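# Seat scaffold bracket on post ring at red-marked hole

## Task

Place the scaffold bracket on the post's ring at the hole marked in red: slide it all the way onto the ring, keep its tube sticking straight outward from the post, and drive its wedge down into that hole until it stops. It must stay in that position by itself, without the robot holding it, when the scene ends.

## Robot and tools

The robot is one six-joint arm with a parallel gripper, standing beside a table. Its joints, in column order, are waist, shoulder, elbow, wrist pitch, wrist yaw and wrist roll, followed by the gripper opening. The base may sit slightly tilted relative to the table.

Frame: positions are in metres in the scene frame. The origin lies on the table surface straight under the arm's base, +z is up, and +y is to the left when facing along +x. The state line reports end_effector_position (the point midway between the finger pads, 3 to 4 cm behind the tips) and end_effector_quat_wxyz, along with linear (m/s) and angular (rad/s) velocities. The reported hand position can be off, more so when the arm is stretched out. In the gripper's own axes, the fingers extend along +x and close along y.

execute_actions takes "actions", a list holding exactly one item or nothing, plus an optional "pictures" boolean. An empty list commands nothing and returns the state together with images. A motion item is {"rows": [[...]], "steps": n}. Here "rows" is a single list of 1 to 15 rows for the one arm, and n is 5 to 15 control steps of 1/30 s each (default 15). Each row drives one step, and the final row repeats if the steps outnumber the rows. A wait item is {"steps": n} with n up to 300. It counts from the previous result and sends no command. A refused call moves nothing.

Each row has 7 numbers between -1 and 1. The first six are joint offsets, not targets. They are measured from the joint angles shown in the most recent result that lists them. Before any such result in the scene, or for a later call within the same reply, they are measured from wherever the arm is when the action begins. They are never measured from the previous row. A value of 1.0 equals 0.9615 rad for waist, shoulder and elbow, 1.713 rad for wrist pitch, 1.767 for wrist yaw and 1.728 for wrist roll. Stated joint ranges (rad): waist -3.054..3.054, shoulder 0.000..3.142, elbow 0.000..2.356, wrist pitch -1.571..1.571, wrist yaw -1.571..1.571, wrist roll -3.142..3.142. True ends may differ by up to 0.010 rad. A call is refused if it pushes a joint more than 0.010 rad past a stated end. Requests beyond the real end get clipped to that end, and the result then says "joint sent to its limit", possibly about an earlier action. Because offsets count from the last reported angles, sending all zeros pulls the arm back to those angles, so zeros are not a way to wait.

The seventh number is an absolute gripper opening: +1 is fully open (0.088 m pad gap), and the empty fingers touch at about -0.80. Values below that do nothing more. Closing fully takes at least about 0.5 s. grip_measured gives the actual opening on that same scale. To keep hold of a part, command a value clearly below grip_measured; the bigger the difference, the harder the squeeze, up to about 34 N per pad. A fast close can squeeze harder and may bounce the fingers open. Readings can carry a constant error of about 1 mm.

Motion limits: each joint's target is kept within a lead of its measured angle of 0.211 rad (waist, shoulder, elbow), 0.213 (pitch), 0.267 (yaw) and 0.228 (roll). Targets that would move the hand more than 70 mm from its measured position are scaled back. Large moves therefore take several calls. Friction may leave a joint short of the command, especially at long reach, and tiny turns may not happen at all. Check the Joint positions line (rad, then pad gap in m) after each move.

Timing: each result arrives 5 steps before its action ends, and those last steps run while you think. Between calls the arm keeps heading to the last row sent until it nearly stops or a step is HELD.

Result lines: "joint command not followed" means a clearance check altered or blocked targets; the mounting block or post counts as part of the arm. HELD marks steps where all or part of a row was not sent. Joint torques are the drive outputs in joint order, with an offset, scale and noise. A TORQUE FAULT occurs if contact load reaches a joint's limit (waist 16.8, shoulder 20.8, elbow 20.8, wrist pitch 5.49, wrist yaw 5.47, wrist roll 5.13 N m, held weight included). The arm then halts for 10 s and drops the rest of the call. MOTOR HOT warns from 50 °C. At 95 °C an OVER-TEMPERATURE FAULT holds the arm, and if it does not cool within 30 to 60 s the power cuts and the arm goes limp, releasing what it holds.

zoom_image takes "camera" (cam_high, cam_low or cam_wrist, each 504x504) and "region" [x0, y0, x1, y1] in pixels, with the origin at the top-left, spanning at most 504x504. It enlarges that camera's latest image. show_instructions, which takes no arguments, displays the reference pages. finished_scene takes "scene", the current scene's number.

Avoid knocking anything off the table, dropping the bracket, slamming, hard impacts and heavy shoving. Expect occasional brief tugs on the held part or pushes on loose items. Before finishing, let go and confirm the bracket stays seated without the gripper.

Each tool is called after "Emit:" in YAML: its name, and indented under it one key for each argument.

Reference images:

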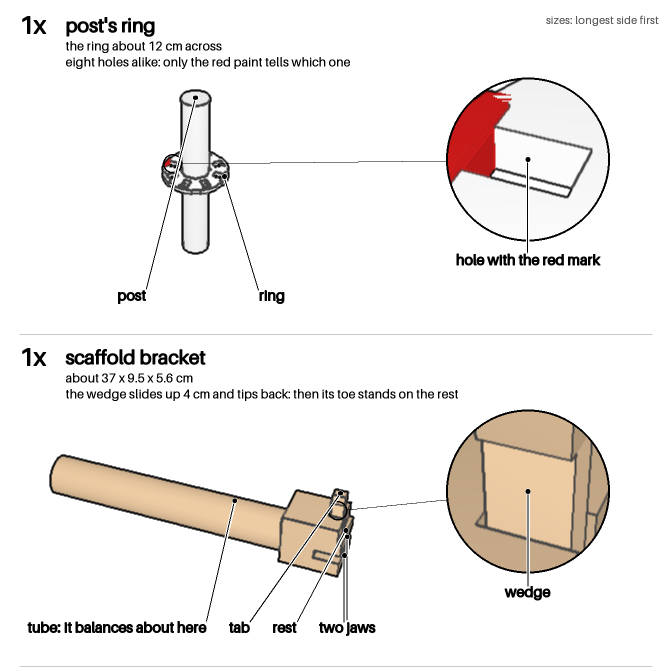

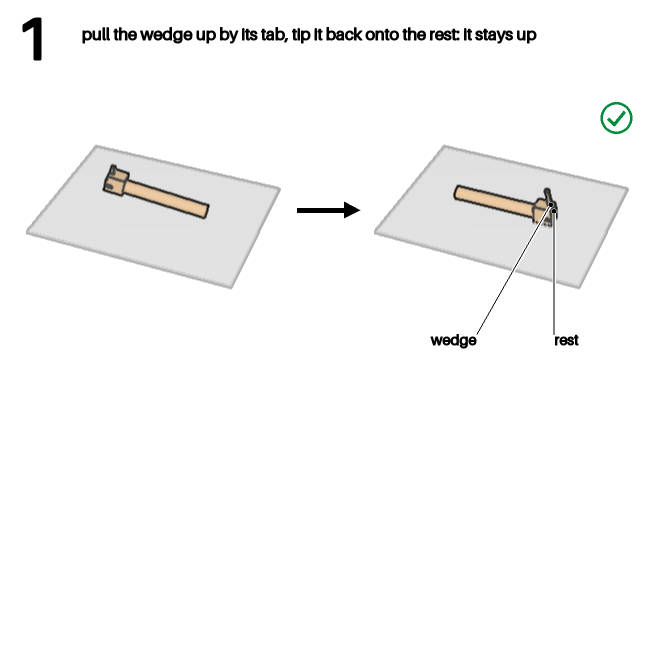

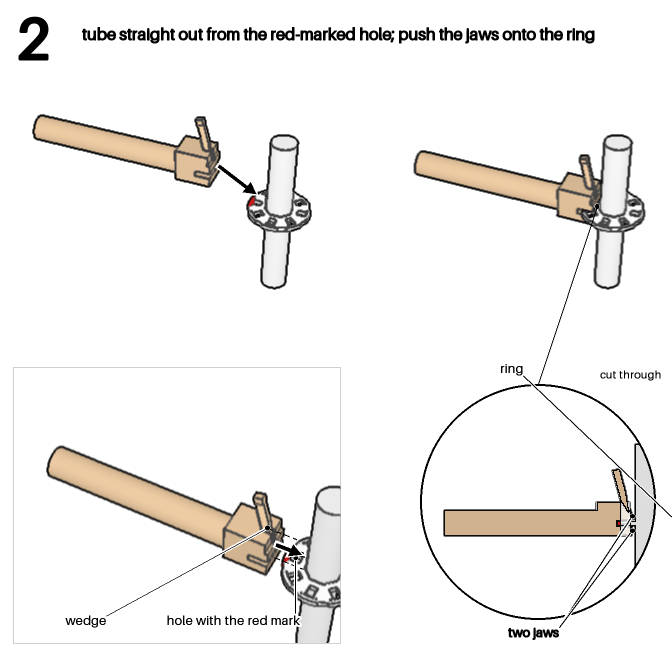

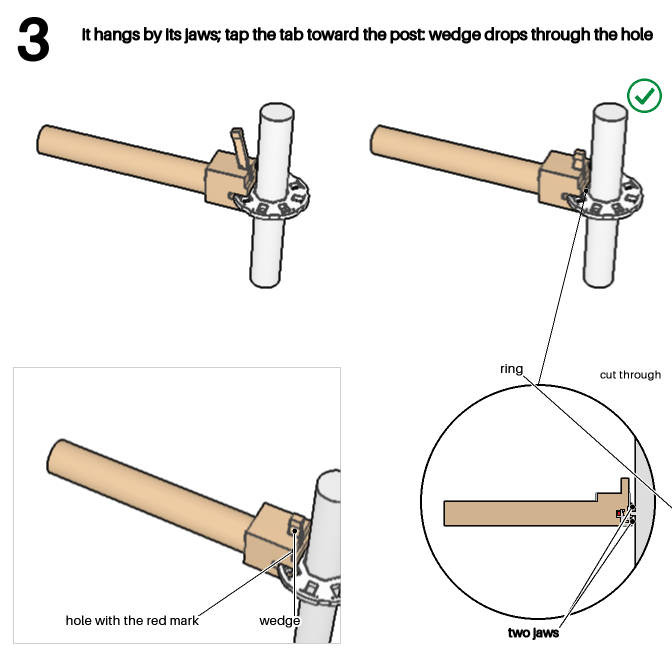

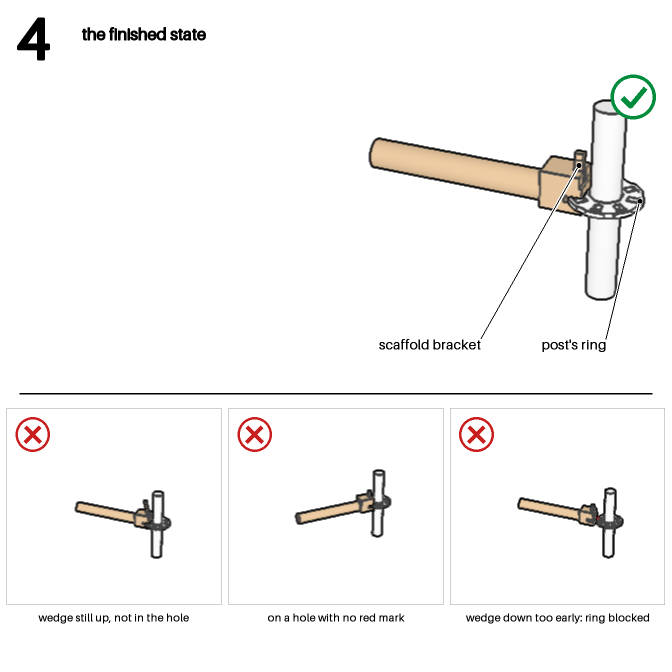

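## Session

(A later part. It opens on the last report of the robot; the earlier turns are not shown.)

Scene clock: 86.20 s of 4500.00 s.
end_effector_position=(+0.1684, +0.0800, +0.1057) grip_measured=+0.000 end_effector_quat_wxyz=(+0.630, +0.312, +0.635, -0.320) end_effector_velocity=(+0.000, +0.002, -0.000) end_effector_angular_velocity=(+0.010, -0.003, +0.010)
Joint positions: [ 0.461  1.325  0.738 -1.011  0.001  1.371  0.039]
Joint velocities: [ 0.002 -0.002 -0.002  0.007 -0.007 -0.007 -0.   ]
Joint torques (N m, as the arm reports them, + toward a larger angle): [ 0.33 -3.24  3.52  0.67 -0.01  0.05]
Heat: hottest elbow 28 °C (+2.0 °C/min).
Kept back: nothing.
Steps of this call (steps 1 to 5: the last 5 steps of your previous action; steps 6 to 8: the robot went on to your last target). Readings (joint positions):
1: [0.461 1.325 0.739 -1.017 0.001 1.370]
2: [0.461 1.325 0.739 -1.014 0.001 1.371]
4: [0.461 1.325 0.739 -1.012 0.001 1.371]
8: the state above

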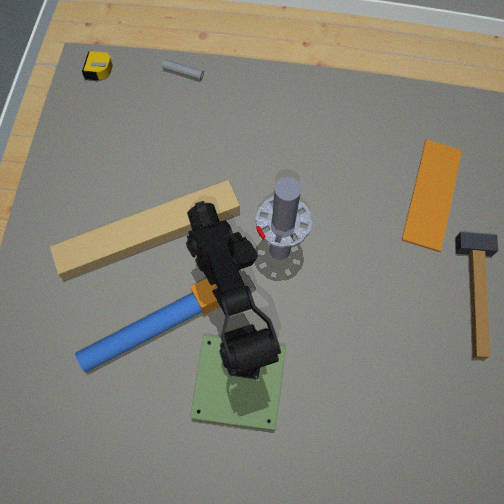

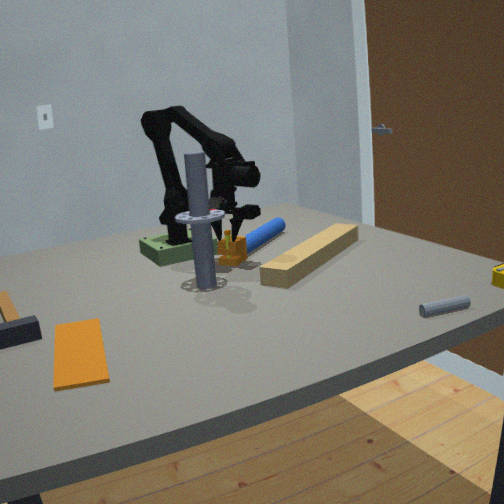

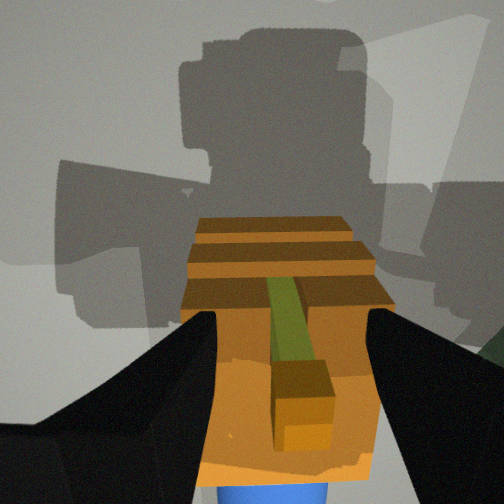

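Emit:
execute_actions:
  actions:
    - {"rows": [[0.042,0,0,0,0,0.022,0],[0.042,0,0,0,0,0.022,0],[0.042,0,0,0,0,0.022,0],[0.042,0,0,0,0,0.022,0],[0.042,0,0,0,0,0.022,0],[0.042,0,0,0,0,0.022,0],[0.042,0,0,0,0,0.022,-0.9]], "steps": 15}

Emit:
execute_actions:
  actions:
    - {"steps": 10}
  pictures: true

Scene clock: 86.70 s of 4500.00 s.
end_effector_position=(+0.1655, +0.0861, +0.1057) grip_measured=-0.448 end_effector_quat_wxyz=(+0.631, +0.311, +0.635, -0.320) end_effector_velocity=(-0.003, +0.001, -0.000) end_effector_angular_velocity=(+0.003, +0.010, -0.000)
Joint positions: [ 0.498  1.325  0.738 -1.01   0.002  1.405  0.017]
Joint velocities: [ 0.007 -0.002 -0.002 -0.007 -0.007  0.007 -0.183]
Joint torques (N m, as the arm reports them, + toward a larger angle): [ 0.35 -3.96  4.37  0.47 -0.03  0.05]
Heat: hottest elbow 28 °C (+2.0 °C/min).
Steps of this call (steps 1 to 5: the robot went on to your last target; steps 6 to 15: the first 10 steps of this action). Readings (joint positions):
6: [0.466 1.325 0.738 -1.010 0.001 1.379]
7: [0.475 1.325 0.738 -1.010 0.001 1.387]
9: [0.490 1.325 0.738 -1.010 0.001 1.397]
13: [0.497 1.325 0.738 -1.010 0.002 1.404]
15: the state above

Scene clock: 87.03 s of 4500.00 s.
end_effector_position=(+0.1652, +0.0861, +0.1057) grip_measured=-0.552 end_effector_quat_wxyz=(+0.630, +0.312, +0.634, -0.321) end_effector_velocity=(-0.001, -0.002, -0.000) end_effector_angular_velocity=(-0.010, +0.003, -0.010)
Joint positions: [ 0.498  1.325  0.738 -1.011  0.002  1.409  0.012]
Joint velocities: [-0.002 -0.002 -0.002 -0.007  0.007  0.007 -0.   ]
Joint torques (N m, as the arm reports them, + toward a larger angle): [ 0.3  -4.    4.33  0.51 -0.03  0.01]
Heat: hottest elbow 28 °C (+2.0 °C/min).
Kept back: nothing.
Steps of this call (steps 1 to 5: the last 5 steps of your previous action; steps 6 to 10: the robot went on to your last target). Readings (joint positions):
1: [0.498 1.325 0.738 -1.011 0.002 1.406]
2: [0.498 1.325 0.738 -1.011 0.002 1.407]
4: [0.498 1.325 0.738 -1.011 0.002 1.408]
8: [0.498 1.325 0.738 -1.011 0.002 1.409]
10: the state above

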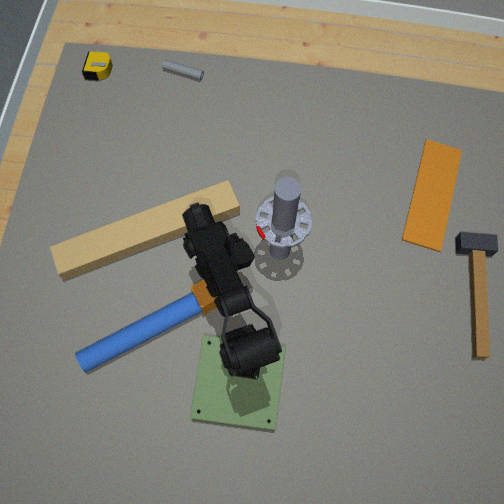

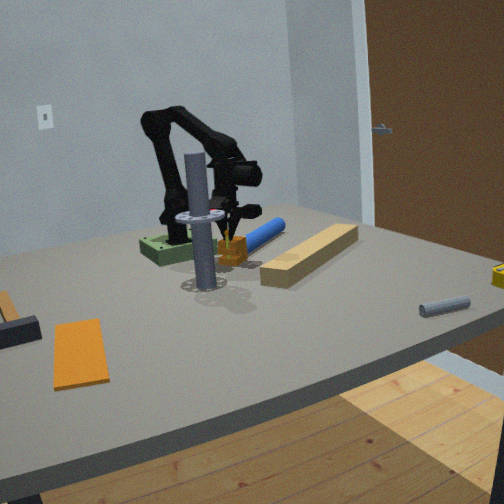

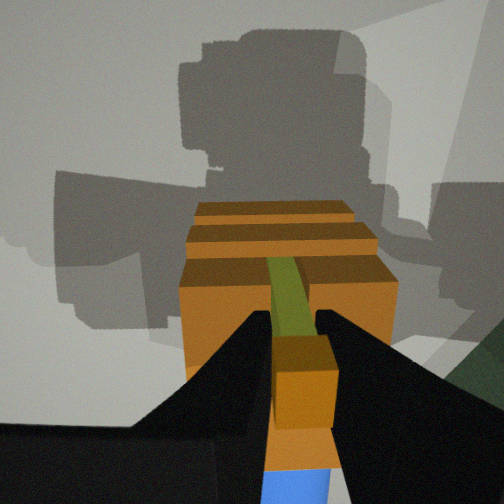

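Emit:
execute_actions:
  actions:
    - {"rows": [[0,-0.017,0.033,-0.027,0,0,-0.9],[0,-0.034,0.066,-0.054,0,0,-0.9],[0,-0.05,0.1,-0.081,0,0,-0.9],[0,-0.068,0.134,-0.108,0,0,-0.9]], "steps": 15}

Emit:
execute_actions:
  actions:
    - {"steps": 6}

Scene clock: 87.57 s of 4500.00 s.
end_effector_position=(+0.1632, +0.0851, +0.1441) grip_measured=-0.552 end_effector_quat_wxyz=(+0.632, +0.313, +0.633, -0.318) end_effector_velocity=(-0.006, -0.003, +0.020) end_effector_angular_velocity=(-0.004, +0.023, -0.024)
Joint positions: [ 0.498  1.267  0.855 -1.178  0.002  1.407  0.012]
Joint velocities: [-0.002 -0.022  0.066 -0.11  -0.007  0.022  0.   ]
Joint torques (N m, as the arm reports them, + toward a larger angle): [-0.04 -4.39  4.99  0.03 -0.01  0.03]
Heat: hottest elbow 28 °C (+2.0 °C/min).
Steps of this call (steps 1 to 6: the robot went on to your last target; steps 7 to 16: the first 10 steps of this action). Readings (joint positions):
7: [0.498 1.324 0.741 -1.014 0.002 1.410]
8: [0.498 1.322 0.750 -1.032 0.002 1.411]
10: [0.498 1.305 0.788 -1.101 0.002 1.411]
14: [0.498 1.269 0.846 -1.169 0.002 1.407]
16: the state above

Scene clock: 87.77 s of 4500.00 s.
end_effector_position=(+0.1621, +0.0845, +0.1454) grip_measured=-0.552 end_effector_quat_wxyz=(+0.631, +0.312, +0.634, -0.320) end_effector_velocity=(-0.001, -0.001, +0.002) end_effector_angular_velocity=(+0.008, +0.001, -0.000)
Joint positions: [ 0.498  1.266  0.859 -1.189  0.002  1.409  0.012]
Joint velocities: [-0.007 -0.007  0.002 -0.007 -0.007 -0.007 -0.   ]
Joint torques (N m, as the arm reports them, + toward a larger angle): [-0.05 -4.52  5.17  0.06 -0.01 -0.02]
Heat: hottest elbow 28 °C (+2.0 °C/min).
Kept back: nothing.
Steps of this call (steps 1 to 5: the last 5 steps of your previous action; step 6: the robot went on to your last target). Readings (joint positions):
1: [0.498 1.266 0.857 -1.181 0.002 1.408]
2: [0.498 1.266 0.858 -1.183 0.002 1.409]
4: [0.498 1.266 0.859 -1.187 0.002 1.409]
6: the state above

Emit:
execute_actions:
  actions:
    - {"rows": [[0.03,0,0,0,0.014,0.016,-0.9],[0.06,0,0,0,0.027,0.032,-0.9],[0.09,0,0,0,0.041,0.049,-0.9],[0.12,0,0,0,0.054,0.065,-0.9],[0.15,0,0,0,0.068,0.081,-0.9],[0.18,0,0,0,0.082,0.097,-0.9],[0.21,0,0,0,0.095,0.113,-0.9],[0.24,0,0,0,0.109,0.13,-0.9],[0.27,0,0,0,0.122,0.146,-0.9],[0.30,0,0,0,0.136,0.162,-0.9]], "steps": 15}

Emit:
execute_actions:
  actions:
    - {"steps": 8}
  pictures: true

Emit:
zoom_image:
  camera: "cam_low"
  region: [180, 170, 300, 280]

Scene clock: 88.43 s of 4500.00 s.
end_effector_position=(+0.1569, +0.0970, +0.1478) grip_measured=-0.552 end_effector_quat_wxyz=(+0.686, +0.284, +0.576, -0.342) end_effector_velocity=(-0.016, +0.056, +0.019) end_effector_angular_velocity=(-0.461, -0.567, +0.104)
Joint positions: [ 0.708  1.266  0.86  -1.191  0.172  1.614  0.012]
Joint velocities: [ 0.852 -0.007 -0.002  0.007  0.696  0.769 -0.   ]
Joint torques (N m, as the arm reports them, + toward a larger angle): [ 0.3  -3.7   4.49  0.56  0.47  0.08]
Heat: hottest elbow 28 °C (+2.0 °C/min).
Steps of this call (steps 1 to 10: the robot went on to your last target; steps 11 to 20: the first 10 steps of this action). Readings (joint positions):
11: [0.501 1.266 0.860 -1.191 0.005 1.413]
12: [0.512 1.266 0.860 -1.191 0.014 1.425]
14: [0.549 1.266 0.860 -1.191 0.044 1.465]
18: [0.652 1.266 0.860 -1.191 0.127 1.561]
20: the state above

Scene clock: 88.70 s of 4500.00 s.
end_effector_position=(+0.1554, +0.1022, +0.1495) grip_measured=-0.552 end_effector_quat_wxyz=(+0.706, +0.277, +0.554, -0.342) end_effector_velocity=(-0.008, -0.002, -0.000) end_effector_angular_velocity=(-0.039, +0.008, +0.001)
Joint positions: [ 0.781  1.266  0.86  -1.19   0.23   1.68   0.012]
Joint velocities: [ 0.037  0.002 -0.002 -0.037  0.022  0.037 -0.   ]
Joint torques (N m, as the arm reports them, + toward a larger angle): [ 0.09 -3.72  4.49  0.53  0.53  0.14]
Heat: hottest elbow 28 °C (+2.0 °C/min).
Kept back: nothing.
Steps of this call (steps 1 to 5: the last 5 steps of your previous action; steps 6 to 8: the robot went on to your last target). Readings (joint positions):
1: [0.733 1.266 0.860 -1.191 0.191 1.635]
2: [0.750 1.266 0.860 -1.191 0.204 1.650]
4: [0.768 1.266 0.860 -1.191 0.218 1.667]
8: the state above

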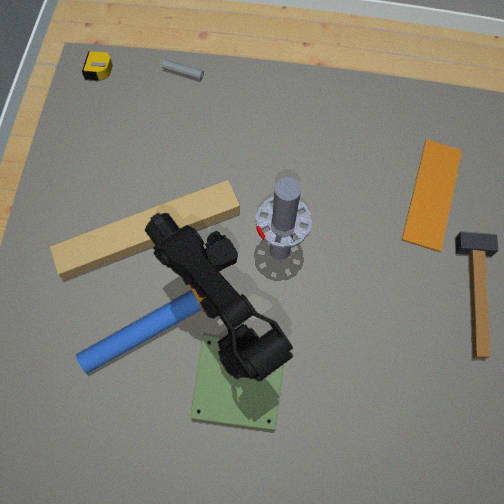

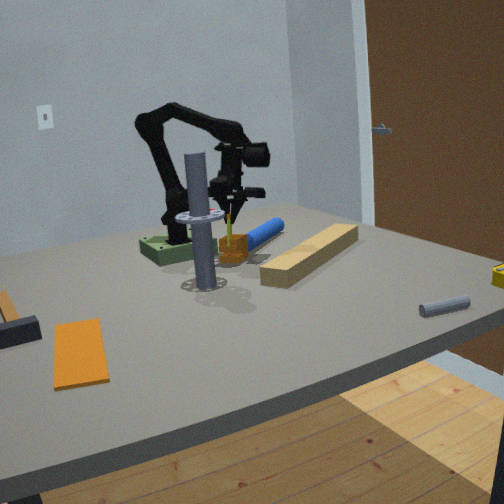

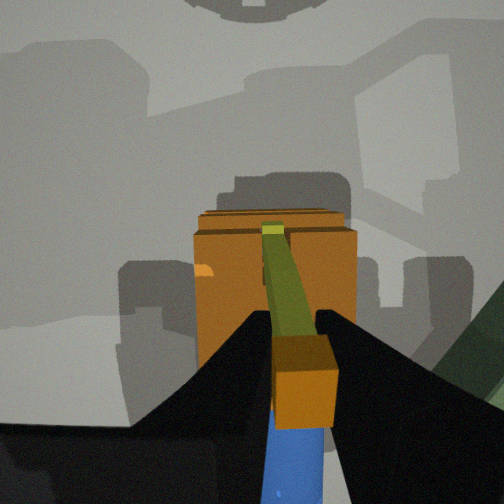

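Region (180, 170, 300, 280) of cam_low's 504x504 image, scaled by 4.200, with more detail than that image has; it fills the top 462 rows of this view, and the rest is white.

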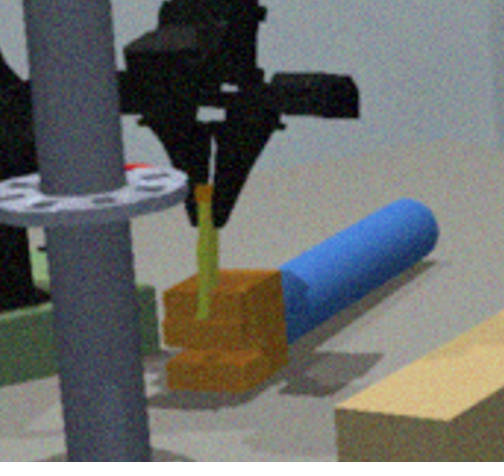

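Emit:
execute_actions:
  actions:
    - {"rows": [[0.03,0.004,-0.008,0.006,0.01,0.016,-0.9],[0.06,0.008,-0.016,0.011,0.02,0.032,-0.9],[0.07,0.014,-0.026,0.016,0.03,0.038,-0.9]], "steps": 15}

Emit:
execute_actions:
  actions:
    - {"rows": [[0,0,0,0,0,0,-0.1]], "steps": 15}
  pictures: true

Emit:
zoom_image:
  camera: "cam_low"
  region: [180, 170, 300, 280]

Scene clock: 89.63 s of 4500.00 s.
end_effector_position=(+0.1531, +0.1080, +0.1449) grip_measured=-0.550 end_effector_quat_wxyz=(+0.719, +0.276, +0.538, -0.342) end_effector_velocity=(+0.003, +0.001, -0.001) end_effector_angular_velocity=(-0.012, -0.040, +0.001)
Joint positions: [ 0.842  1.274  0.841 -1.167  0.267  1.741  0.012]
Joint velocities: [ 0.022 -0.002 -0.012  0.022  0.037  0.022 -0.   ]
Joint torques (N m, as the arm reports them, + toward a larger angle): [ 0.32 -3.27  4.06  0.59  0.76  0.05]
Heat: hottest elbow 28 °C (+2.0 °C/min).
Steps of this call (steps 1 to 18: the robot went on to your last target; steps 19 to 28: the first 10 steps of this action). Readings (joint positions):
19: [0.788 1.266 0.859 -1.190 0.236 1.689]
20: [0.796 1.266 0.857 -1.189 0.243 1.699]
22: [0.821 1.268 0.850 -1.175 0.252 1.721]
26: [0.840 1.274 0.843 -1.168 0.265 1.738]
28: the state above

Scene clock: 90.13 s of 4500.00 s.
end_effector_position=(+0.1535, +0.1082, +0.1448) grip_measured=-0.128 end_effector_quat_wxyz=(+0.720, +0.276, +0.537, -0.341) end_effector_velocity=(-0.001, -0.000, +0.002) end_effector_angular_velocity=(+0.003, +0.008, +0.019)
Joint positions: [ 0.844  1.274  0.841 -1.164  0.27   1.743  0.033]
Joint velocities: [-0.002 -0.007  0.002 -0.007 -0.007 -0.022  0.012]
Joint torques (N m, as the arm reports them, + toward a larger angle): [-0.03 -3.78  4.54  0.36  0.19 -0.01]
Heat: hottest elbow 28 °C (+2.0 °C/min).
Steps of this call (steps 1 to 5: the last 5 steps of your previous action; steps 6 to 15: the first 10 steps of this action, its rows measured from where the robot was after step 5). Readings (joint positions):
5: [0.844 1.274 0.841 -1.165 0.270 1.743]
6: [0.844 1.274 0.841 -1.165 0.270 1.743]
7: [0.844 1.274 0.841 -1.165 0.270 1.743]
9: [0.844 1.274 0.841 -1.164 0.270 1.743]
13: [0.844 1.274 0.841 -1.164 0.270 1.743]
15: the state above

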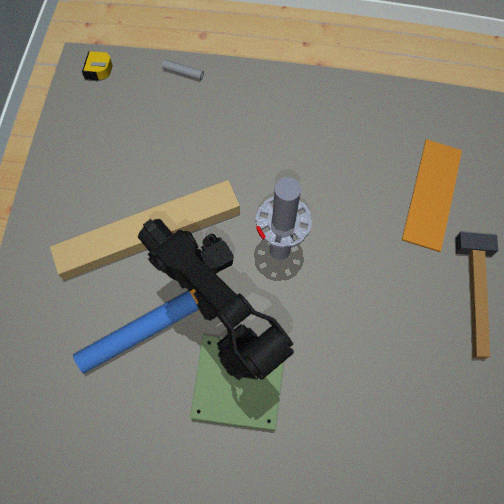

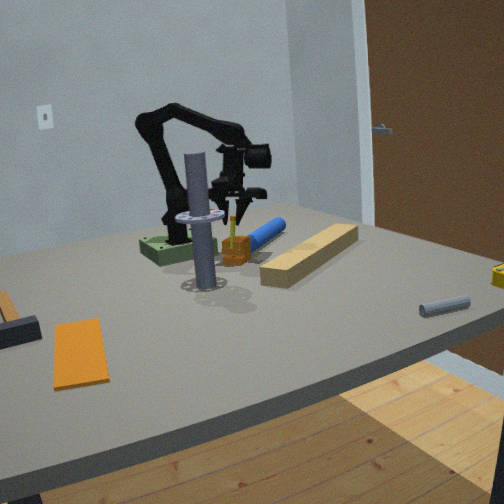

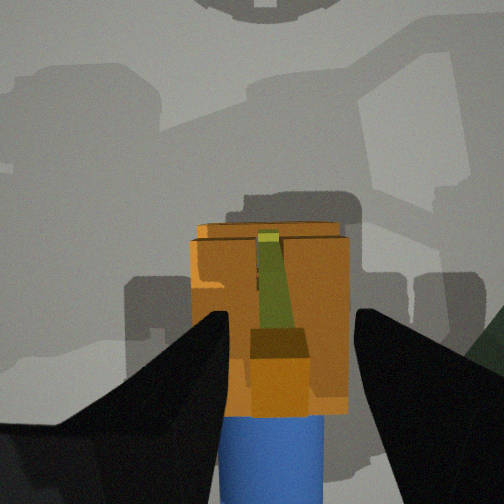

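Region (180, 170, 300, 280) of cam_low's 504x504 image, scaled by 4.200, with more detail than that image has; it fills the top 462 rows of this view, and the rest is white.

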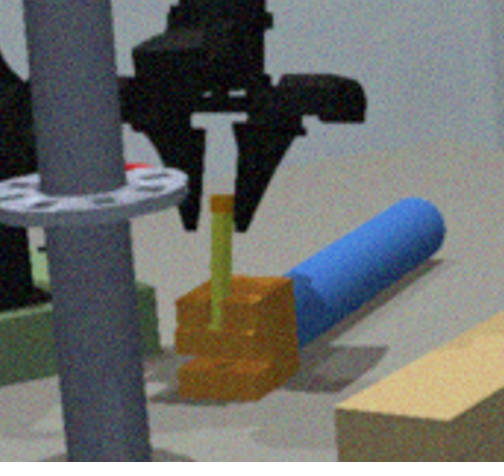

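Emit:
execute_actions:
  actions:
    - {"rows": [[0.356,0,0,0,-0.153,0.207,1],[0.356,0,0,0,-0.153,0.207,1],[0.356,0,0,0,-0.153,0.207,1],[0.356,0,0,0,-0.153,0.207,1],[0.356,0,0,0,-0.153,0.207,1],[0.356,0,0,0,-0.153,0.207,1],[0.356,0,0,0,-0.153,0.207,1],[0.356,0.1,-0.05,0.08,-0.153,0.207,1],[0.356,0.2,-0.11,0.16,-0.153,0.207,1],[0.356,0.282,-0.161,0.242,-0.153,0.207,1]], "steps": 15}

Emit:
execute_actions:
  actions:
    - {"steps": 15}
  pictures: true

Scene clock: 91.80 s of 4500.00 s.
end_effector_position=(+0.0838, +0.1849, +0.1153) grip_measured=+0.982 end_effector_quat_wxyz=(+0.641, +0.320, +0.624, -0.313) end_effector_velocity=(+0.049, +0.195, -0.445) end_effector_angular_velocity=(-0.101, +0.133, -0.025)
Joint positions: [ 1.17   1.355  0.803 -1.019  0.014  2.08   0.087]
Joint velocities: [ 0.129  1.546 -0.676  2.073 -0.081  0.154  0.022]
Joint torques (N m, as the arm reports them, + toward a larger angle): [ 0.05 -0.76  0.05 -0.43 -0.19  0.08]
Heat: hottest elbow 28 °C (+2.0 °C/min).
Steps of this call (steps 1 to 5: the last 5 steps of your previous action; steps 6 to 15: the robot went on to your last target; steps 16 to 40: nothing new was sent; steps 41 to 50: the first 10 steps of this action). Readings (joint positions):
41: [0.865 1.274 0.841 -1.164 0.233 1.793]
42: [0.920 1.274 0.841 -1.164 0.159 1.855]
44: [1.039 1.274 0.841 -1.164 0.077 1.967]
48: [1.157 1.285 0.836 -1.147 0.021 2.064]
50: the state above

Scene clock: 92.30 s of 4500.00 s.
end_effector_position=(+0.0842, +0.1952, +0.0555) grip_measured=+1.000 end_effector_quat_wxyz=(+0.637, +0.312, +0.626, -0.324) end_effector_velocity=(+0.001, +0.004, -0.001) end_effector_angular_velocity=(+0.019, -0.000, -0.010)
Joint positions: [ 1.183  1.537  0.693 -0.755  0.004  2.098  0.088]
Joint velocities: [-0.002  0.002 -0.002  0.022 -0.007  0.007  0.   ]
Joint torques (N m, as the arm reports them, + toward a larger angle): [ 0.3  -4.07  3.09  0.62 -0.16  0.05]
Heat: hottest elbow 28 °C (+2.0 °C/min).
Kept back: nothing.
Steps of this call (steps 1 to 5: the last 5 steps of your previous action; steps 6 to 15: the robot went on to your last target). Readings (joint positions):
1: [1.174 1.408 0.780 -0.958 0.011 2.085]
2: [1.177 1.456 0.753 -0.906 0.009 2.089]
4: [1.180 1.514 0.708 -0.834 0.008 2.093]
8: [1.182 1.533 0.693 -0.772 0.005 2.097]
15: the state above

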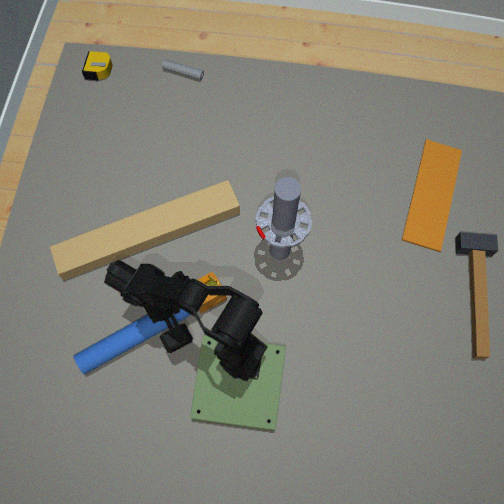

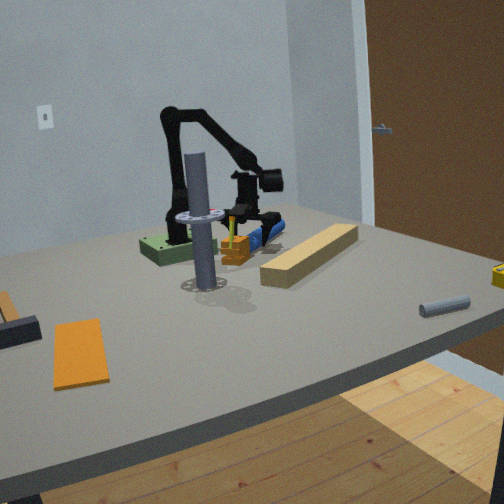

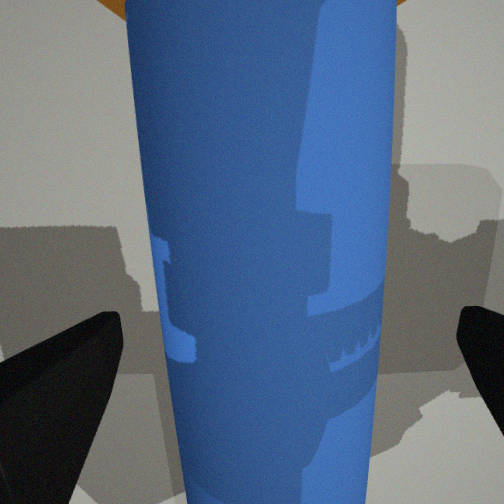

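Emit:
execute_actions:
  actions:
    - {"rows": [[0,0,0,0,0,0,-0.8]], "steps": 15}

Emit:
execute_actions:
  actions:
    - {"rows": [[0,-0.008,0.016,-0.013,0,0,-0.8],[0,-0.016,0.032,-0.026,0,0,-0.8],[0,-0.024,0.048,-0.039,0,0,-0.8],[0,-0.032,0.064,-0.052,0,0,-0.8],[0,-0.04,0.08,-0.065,0,0,-0.8],[0,-0.048,0.096,-0.078,0,0,-0.8],[0,-0.056,0.112,-0.091,0,0,-0.8],[0,-0.064,0.128,-0.104,0,0,-0.8],[0,-0.072,0.144,-0.117,0,0,-0.8],[0,-0.08,0.16,-0.13,0,0,-0.8],[0,-0.088,0.176,-0.143,0,0,-0.8],[0,-0.096,0.192,-0.156,0,0,-0.8],[0,-0.104,0.208,-0.169,0,0,-0.8],[0,-0.112,0.224,-0.182,0,0,-0.8],[0,-0.12,0.24,-0.195,0,0,-0.8]], "steps": 15}

Emit:
execute_actions:
  actions: []
  pictures: false

Scene clock: 93.47 s of 4500.00 s.
end_effector_position=(+0.0843, +0.1955, +0.0554) grip_measured=+0.241 end_effector_quat_wxyz=(+0.637, +0.312, +0.627, -0.323) end_effector_velocity=(+0.001, +0.002, +0.001) end_effector_angular_velocity=(+0.014, +0.002, +0.015)
Joint positions: [ 1.183  1.538  0.693 -0.753  0.004  2.098  0.051]
Joint velocities: [-0.007 -0.002  0.002  0.007 -0.007 -0.022  0.   ]
Joint torques (N m, as the arm reports them, + toward a larger angle): [-0.16 -5.01  3.74  0.3  -0.02  0.  ]
Heat: hottest elbow 28 °C (+2.0 °C/min).
Steps of this call (steps 1 to 15: the robot went on to your last target; steps 16 to 25: nothing new was sent; steps 26 to 35: the first 10 steps of this action). Readings (joint positions):
26: [1.183 1.538 0.693 -0.753 0.004 2.098]
27: [1.183 1.538 0.693 -0.753 0.004 2.098]
29: [1.183 1.538 0.693 -0.753 0.004 2.098]
33: [1.183 1.538 0.693 -0.752 0.004 2.098]
35: the state above

Scene clock: 93.97 s of 4500.00 s.
end_effector_position=(+0.0846, +0.1979, +0.0853) grip_measured=+0.241 end_effector_quat_wxyz=(+0.637, +0.305, +0.627, -0.330) end_effector_velocity=(+0.011, +0.036, +0.162) end_effector_angular_velocity=(+0.092, -0.014, +0.020)
Joint positions: [ 1.183  1.495  0.791 -0.912  0.002  2.098  0.051]
Joint velocities: [-0.002 -0.247  0.496 -0.652 -0.022 -0.022 -0.   ]
Joint torques (N m, as the arm reports them, + toward a larger angle): [-0.09 -6.56  5.16 -0.02  0.1  -0.02]
Heat: hottest elbow 28 °C (+2.0 °C/min).
Steps of this call (steps 1 to 5: the last 5 steps of your previous action; steps 6 to 15: the first 10 steps of this action, its rows measured from where the robot was after step 5). Readings (joint positions):
5: [1.183 1.538 0.693 -0.753 0.004 2.098]
6: [1.183 1.538 0.694 -0.753 0.004 2.098]
7: [1.183 1.538 0.697 -0.760 0.003 2.098]
9: [1.183 1.535 0.710 -0.796 0.002 2.098]
13: [1.183 1.512 0.758 -0.872 0.002 2.098]
15: the state above

Scene clock: 94.13 s of 4500.00 s.
end_effector_position=(+0.0854, +0.2003, +0.1114) grip_measured=+0.241 end_effector_quat_wxyz=(+0.636, +0.307, +0.627, -0.328) end_effector_velocity=(-0.009, -0.007, +0.152) end_effector_angular_velocity=(-0.016, +0.031, +0.009)
Joint positions: [ 1.183  1.456  0.868 -1.022  0.002  2.098  0.051]
Joint velocities: [ 0.002 -0.227  0.442 -0.696 -0.022 -0.007  0.   ]
Joint torques (N m, as the arm reports them, + toward a larger angle): [-0.05 -6.58  5.59  0.06  0.08 -0.01]
Heat: hottest elbow 28 °C (+2.0 °C/min).
Kept back: nothing.
Steps of this call (steps 1 to 5: the last 5 steps of your previous action). Readings (joint positions):
1: [1.183 1.487 0.807 -0.933 0.002 2.098]
2: [1.183 1.479 0.823 -0.955 0.002 2.098]
4: [1.183 1.463 0.854 -1.000 0.002 2.098]
5: the state above

Emit:
execute_actions:
  actions:
    - {"rows": [[-0.003,-0.002,0.004,-0.003,0,-0.002,-0.8]], "steps": 6}

Scene clock: 94.30 s of 4500.00 s.
end_effector_position=(+0.0860, +0.2018, +0.1237) grip_measured=+0.241 end_effector_quat_wxyz=(+0.636, +0.312, +0.627, -0.323) end_effector_velocity=(+0.005, +0.019, -0.029) end_effector_angular_velocity=(+0.123, -0.029, +0.006)
Joint positions: [ 1.183  1.436  0.903 -1.065  0.002  2.098  0.051]
Joint velocities: [-0.002  0.002 -0.115  0.242 -0.022 -0.007  0.   ]
Joint torques (N m, as the arm reports them, + toward a larger angle): [-0.35 -3.51  3.27  0.74  0.03 -0.05]
Heat: hottest elbow 28 °C (+2.0 °C/min).
Steps of this call (steps 1 to 4: the robot went on to your last target; step 5: the first step of this action). Readings (joint positions):
5: the state above

Emit:
execute_actions:
  actions:
    - {"rows": [[-0.014,-0.008,0.017,-0.014,0,-0.007,-0.8],[-0.029,-0.016,0.035,-0.027,0,-0.015,-0.8],[-0.043,-0.023,0.052,-0.041,0,-0.022,-0.8],[-0.058,-0.031,0.069,-0.055,0,-0.03,-0.8],[-0.072,-0.039,0.087,-0.068,0,-0.037,-0.8],[-0.086,-0.047,0.104,-0.082,0,-0.045,-0.8],[-0.101,-0.055,0.121,-0.096,0,-0.052,-0.8],[-0.115,-0.062,0.139,-0.109,0,-0.06,-0.8],[-0.13,-0.07,0.156,-0.123,0,-0.067,-0.8],[-0.144,-0.078,0.173,-0.137,0,-0.075,-0.8],[-0.158,-0.086,0.191,-0.15,0,-0.082,-0.8],[-0.173,-0.094,0.208,-0.164,0,-0.09,-0.8],[-0.187,-0.101,0.225,-0.178,0,-0.097,-0.8],[-0.202,-0.109,0.243,-0.191,0,-0.105,-0.8],[-0.216,-0.117,0.26,-0.205,0,-0.112,-0.8]], "steps": 15}

Emit:
execute_actions:
  actions:
    - {"steps": 15}
  pictures: true

Emit:
zoom_image:
  camera: "cam_low"
  region: [180, 150, 300, 250]

Emit:
zoom_image:
  camera: "cam_high"
  region: [80, 170, 340, 370]

Scene clock: 95.17 s of 4500.00 s.
end_effector_position=(+0.1020, +0.1865, +0.1591) grip_measured=+0.241 end_effector_quat_wxyz=(+0.634, +0.307, +0.628, -0.331) end_effector_velocity=(+0.060, -0.069, +0.173) end_effector_angular_velocity=(+0.035, +0.009, -0.025)
Joint positions: [ 1.084  1.394  1.011 -1.231  0.002  2.004  0.051]
Joint velocities: [-0.413 -0.237  0.501 -0.711 -0.007 -0.388 -0.   ]
Joint torques (N m, as the arm reports them, + toward a larger angle): [-0.39 -6.09  5.67 -0.01  0.01 -0.08]
Heat: hottest elbow 28 °C (+2.0 °C/min).
Steps of this call (steps 1 to 5: the last 5 steps of your previous action; steps 6 to 16: the robot went on to your last target; steps 17 to 26: the first 10 steps of this action). Readings (joint positions):
17: [1.182 1.453 0.875 -1.035 0.002 2.095]
18: [1.179 1.453 0.883 -1.054 0.002 2.089]
20: [1.162 1.443 0.907 -1.101 0.002 2.073]
24: [1.111 1.410 0.975 -1.184 0.002 2.029]
26: the state above

Scene clock: 95.67 s of 4500.00 s.
end_effector_position=(+0.1135, +0.1647, +0.2025) grip_measured=+0.240 end_effector_quat_wxyz=(+0.631, +0.312, +0.628, -0.331) end_effector_velocity=(+0.000, -0.002, +0.001) end_effector_angular_velocity=(+0.003, +0.008, +0.024)
Joint positions: [ 0.98   1.333  1.135 -1.41   0.001  1.908  0.051]
Joint velocities: [-0.012 -0.002  0.002 -0.007 -0.007 -0.037  0.   ]
Joint torques (N m, as the arm reports them, + toward a larger angle): [-0.42 -5.48  6.11  0.14  0.02 -0.06]
Heat: hottest elbow 28 °C (+2.0 °C/min).
Kept back: nothing.
Steps of this call (steps 1 to 5: the last 5 steps of your previous action; steps 6 to 15: the robot went on to your last target). Readings (joint positions):
1: [1.071 1.386 1.027 -1.255 0.002 1.992]
2: [1.057 1.379 1.043 -1.278 0.002 1.979]
4: [1.029 1.364 1.076 -1.325 0.002 1.954]
8: [0.988 1.338 1.125 -1.390 0.001 1.920]
15: the state above

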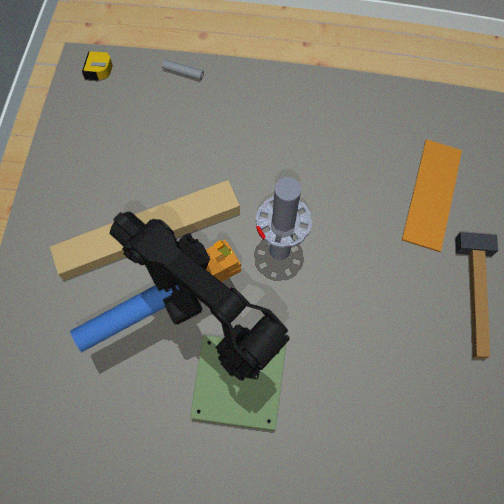

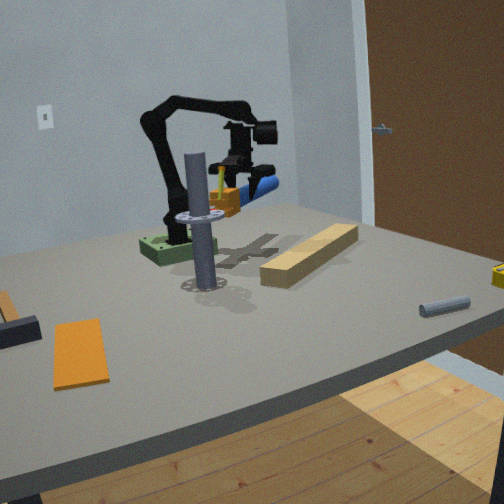

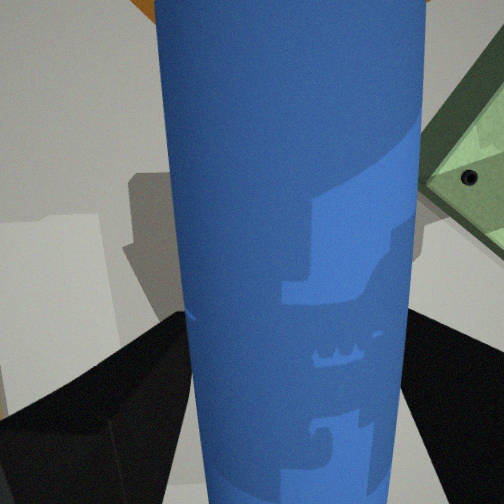

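Region (180, 150, 300, 250) of cam_low's 504x504 image, scaled by 4.200, with more detail than that image has.

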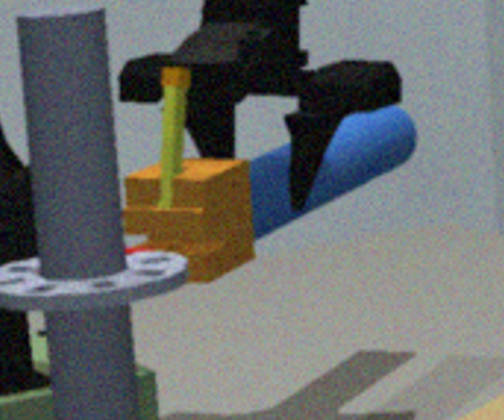

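Region (80, 170, 340, 370) of cam_high's 504x504 image, scaled by 1.938, with more detail than that image has; it fills the top 388 rows of this view, and the rest is white.

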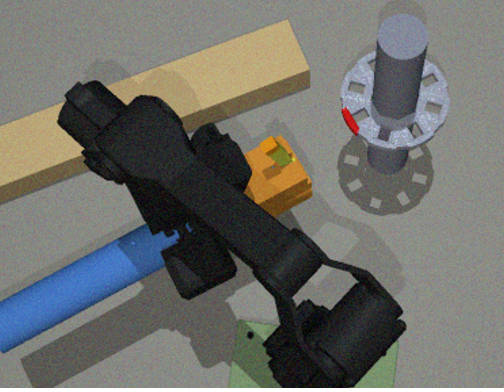

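Emit:
execute_actions:
  actions:
    - {"rows": [[-0.02,-0.004,-0.003,0,0,-0.011,-0.8],[-0.04,-0.008,-0.006,-0.001,0,-0.022,-0.8],[-0.06,-0.012,-0.009,-0.002,0,-0.033,-0.8],[-0.08,-0.016,-0.012,-0.002,0,-0.044,-0.8],[-0.1,-0.02,-0.015,-0.003,0,-0.056,-0.8],[-0.12,-0.024,-0.018,-0.003,0,-0.067,-0.8],[-0.14,-0.028,-0.021,-0.004,0,-0.078,-0.8],[-0.16,-0.032,-0.024,-0.004,0,-0.089,-0.8],[-0.18,-0.036,-0.027,-0.005,0,-0.1,-0.8],[-0.2,-0.04,-0.03,-0.005,0,-0.111,-0.8],[-0.22,-0.042,-0.032,-0.005,0,-0.122,-0.8],[-0.233,-0.042,-0.032,-0.005,0,-0.13,-0.8]], "steps": 15}

Emit:
execute_actions:
  actions:
    - {"steps": 12}
  pictures: true

Emit:
zoom_image:
  camera: "cam_low"
  region: [180, 150, 300, 250]

Emit:
zoom_image:
  camera: "cam_high"
  region: [200, 170, 340, 290]

Scene clock: 96.97 s of 4500.00 s.
end_effector_position=(+0.1315, +0.1431, +0.2004) grip_measured=+0.240 end_effector_quat_wxyz=(+0.629, +0.310, +0.631, -0.333) end_effector_velocity=(+0.059, -0.099, -0.001) end_effector_angular_velocity=(+0.013, +0.033, -0.005)
Joint positions: [ 0.841  1.318  1.115 -1.413  0.001  1.768  0.051]
Joint velocities: [-0.569 -0.115 -0.09  -0.037 -0.007 -0.564 -0.   ]
Joint torques (N m, as the arm reports them, + toward a larger angle): [-0.38 -5.74  4.48  0.07  0.02 -0.09]
Heat: hottest elbow 28 °C (+2.0 °C/min).
Steps of this call (steps 1 to 15: the robot went on to your last target; steps 16 to 29: nothing new was sent; steps 30 to 39: the first 10 steps of this action). Readings (joint positions):
30: [0.977 1.333 1.136 -1.412 0.001 1.903]
31: [0.972 1.333 1.136 -1.412 0.001 1.895]
33: [0.948 1.333 1.134 -1.412 0.001 1.871]
37: [0.878 1.324 1.121 -1.412 0.001 1.804]
39: the state above

Scene clock: 97.37 s of 4500.00 s.
end_effector_position=(+0.1404, +0.1297, +0.2004) grip_measured=+0.240 end_effector_quat_wxyz=(+0.628, +0.310, +0.632, -0.333) end_effector_velocity=(+0.003, -0.002, -0.000) end_effector_angular_velocity=(+0.000, -0.009, +0.025)
Joint positions: [ 0.76   1.305  1.105 -1.415  0.001  1.687  0.051]
Joint velocities: [-0.012 -0.002 -0.002  0.007  0.007 -0.037  0.   ]
Joint torques (N m, as the arm reports them, + toward a larger angle): [-0.39 -5.56  4.57  0.16  0.04 -0.08]
Heat: hottest elbow 28 °C (+2.0 °C/min).
Kept back: nothing.
Steps of this call (steps 1 to 5: the last 5 steps of your previous action; steps 6 to 12: the robot went on to your last target). Readings (joint positions):
1: [0.822 1.314 1.112 -1.414 0.001 1.749]
2: [0.804 1.311 1.110 -1.415 0.001 1.732]
4: [0.777 1.307 1.107 -1.415 0.001 1.709]
8: [0.763 1.305 1.106 -1.415 0.001 1.692]
12: the state above

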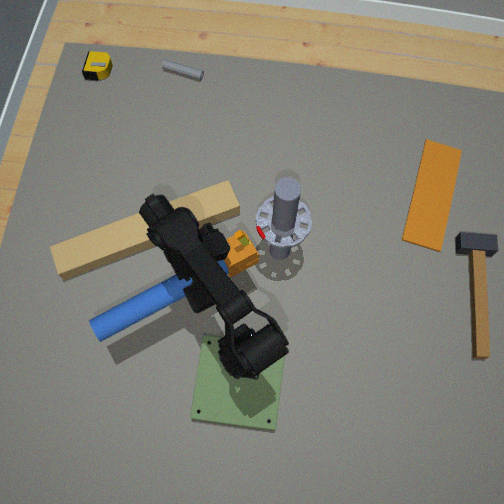

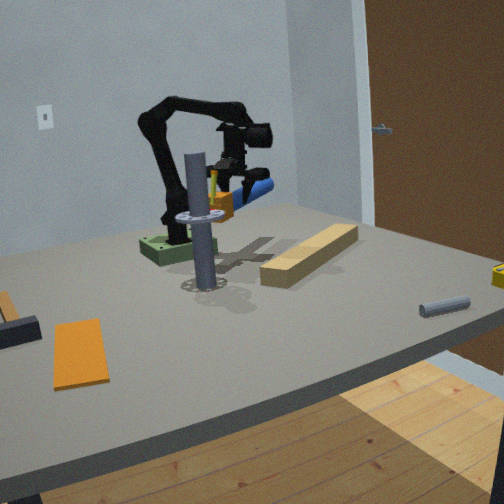

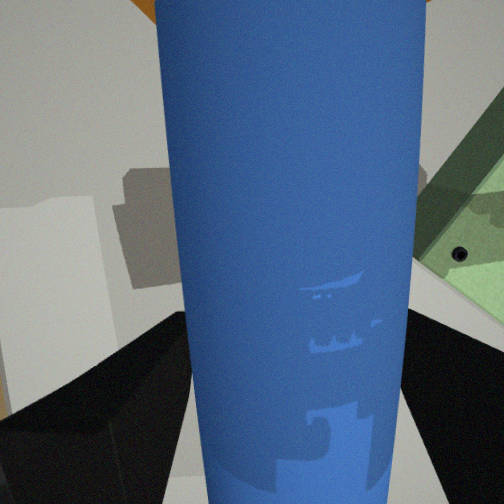

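Region (180, 150, 300, 250) of cam_low's 504x504 image, scaled by 4.200, with more detail than that image has.

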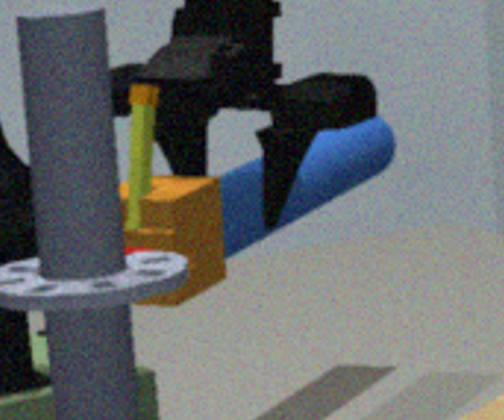

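Region (200, 170, 340, 290) of cam_high's 504x504 image, scaled by 3.600, with more detail than that image has; it fills the top 432 rows of this view, and the rest is white.

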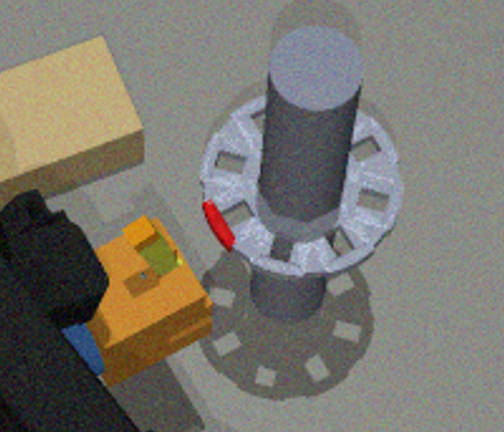

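Emit:
execute_actions:
  actions:
    - {"rows": [[0,0.013,0.016,-0.002,0,0,-0.8],[0,0.026,0.032,-0.004,0,0,-0.8],[0,0.04,0.048,-0.005,0,0,-0.8],[0,0.053,0.064,-0.007,0,0,-0.8],[-0.004,0.065,0.078,-0.007,0,0,-0.8]], "steps": 15}

Emit:
execute_actions:
  actions:
    - {"steps": 10}
  pictures: true

Emit:
zoom_image:
  camera: "cam_low"
  region: [180, 150, 300, 250]

Scene clock: 98.60 s of 4500.00 s.
end_effector_position=(+0.1496, +0.1379, +0.2034) grip_measured=+0.240 end_effector_quat_wxyz=(+0.626, +0.307, +0.633, -0.336) end_effector_velocity=(+0.006, +0.009, +0.007) end_effector_angular_velocity=(+0.025, +0.007, +0.019)
Joint positions: [ 0.759  1.362  1.159 -1.423  0.001  1.685  0.051]
Joint velocities: [-0.002  0.032  0.051 -0.007 -0.022 -0.022 -0.   ]
Joint torques (N m, as the arm reports them, + toward a larger angle): [-0.24 -4.41  5.91  0.13  0.    0.05]
Heat: hottest elbow 28 °C (+1.0 °C/min).
Steps of this call (steps 1 to 27: the robot went on to your last target; steps 28 to 37: the first 10 steps of this action). Readings (joint positions):
28: [0.759 1.305 1.105 -1.415 0.001 1.685]
29: [0.759 1.308 1.106 -1.417 0.001 1.685]
31: [0.759 1.324 1.119 -1.423 0.001 1.685]
35: [0.759 1.358 1.154 -1.423 0.001 1.685]
37: the state above

Scene clock: 98.93 s of 4500.00 s.
end_effector_position=(+0.1503, +0.1385, +0.2036) grip_measured=+0.240 end_effector_quat_wxyz=(+0.626, +0.307, +0.633, -0.336) end_effector_velocity=(+0.001, -0.003, +0.001) end_effector_angular_velocity=(-0.007, -0.003, +0.000)
Joint positions: [ 0.759  1.366  1.163 -1.423  0.001  1.685  0.051]
Joint velocities: [-0.007 -0.002  0.002 -0.007  0.007 -0.007 -0.   ]
Joint torques (N m, as the arm reports them, + toward a larger angle): [-0.36 -4.4   6.04  0.1  -0.01  0.04]
Heat: hottest elbow 28 °C (+1.0 °C/min).
Kept back: nothing.
Steps of this call (steps 1 to 5: the last 5 steps of your previous action; steps 6 to 10: the robot went on to your last target). Readings (joint positions):
1: [0.759 1.363 1.161 -1.423 0.001 1.685]
2: [0.759 1.364 1.162 -1.423 0.001 1.685]
4: [0.759 1.365 1.163 -1.423 0.001 1.685]
8: [0.759 1.366 1.163 -1.423 0.001 1.685]
10: the state above

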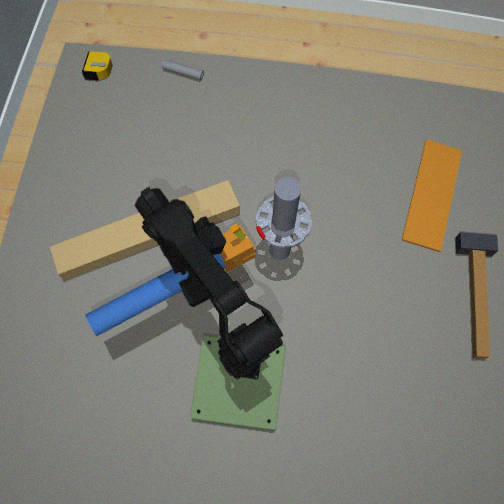

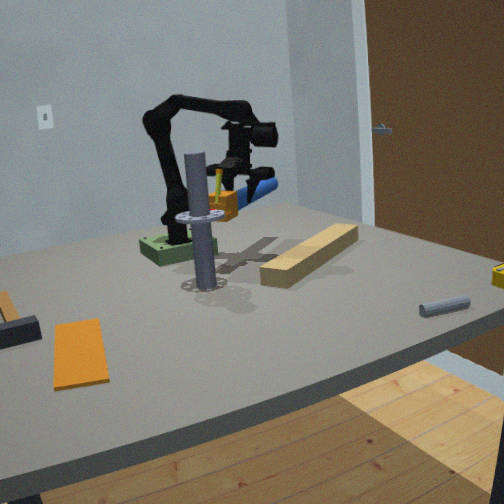

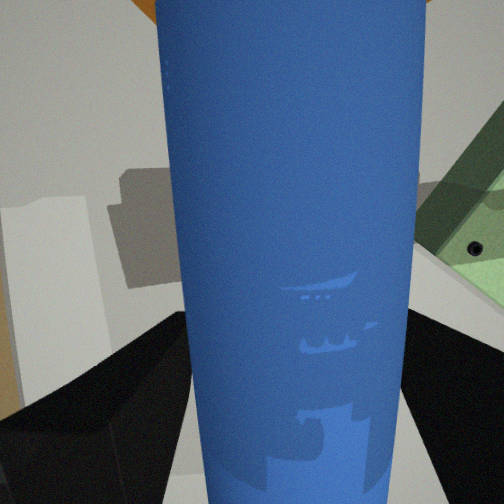

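Region (180, 150, 300, 250) of cam_low's 504x504 image, scaled by 4.200, with more detail than that image has.

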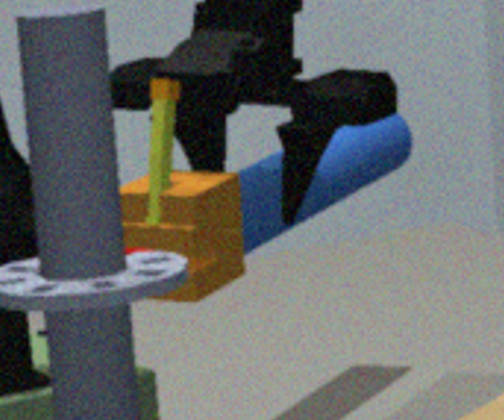

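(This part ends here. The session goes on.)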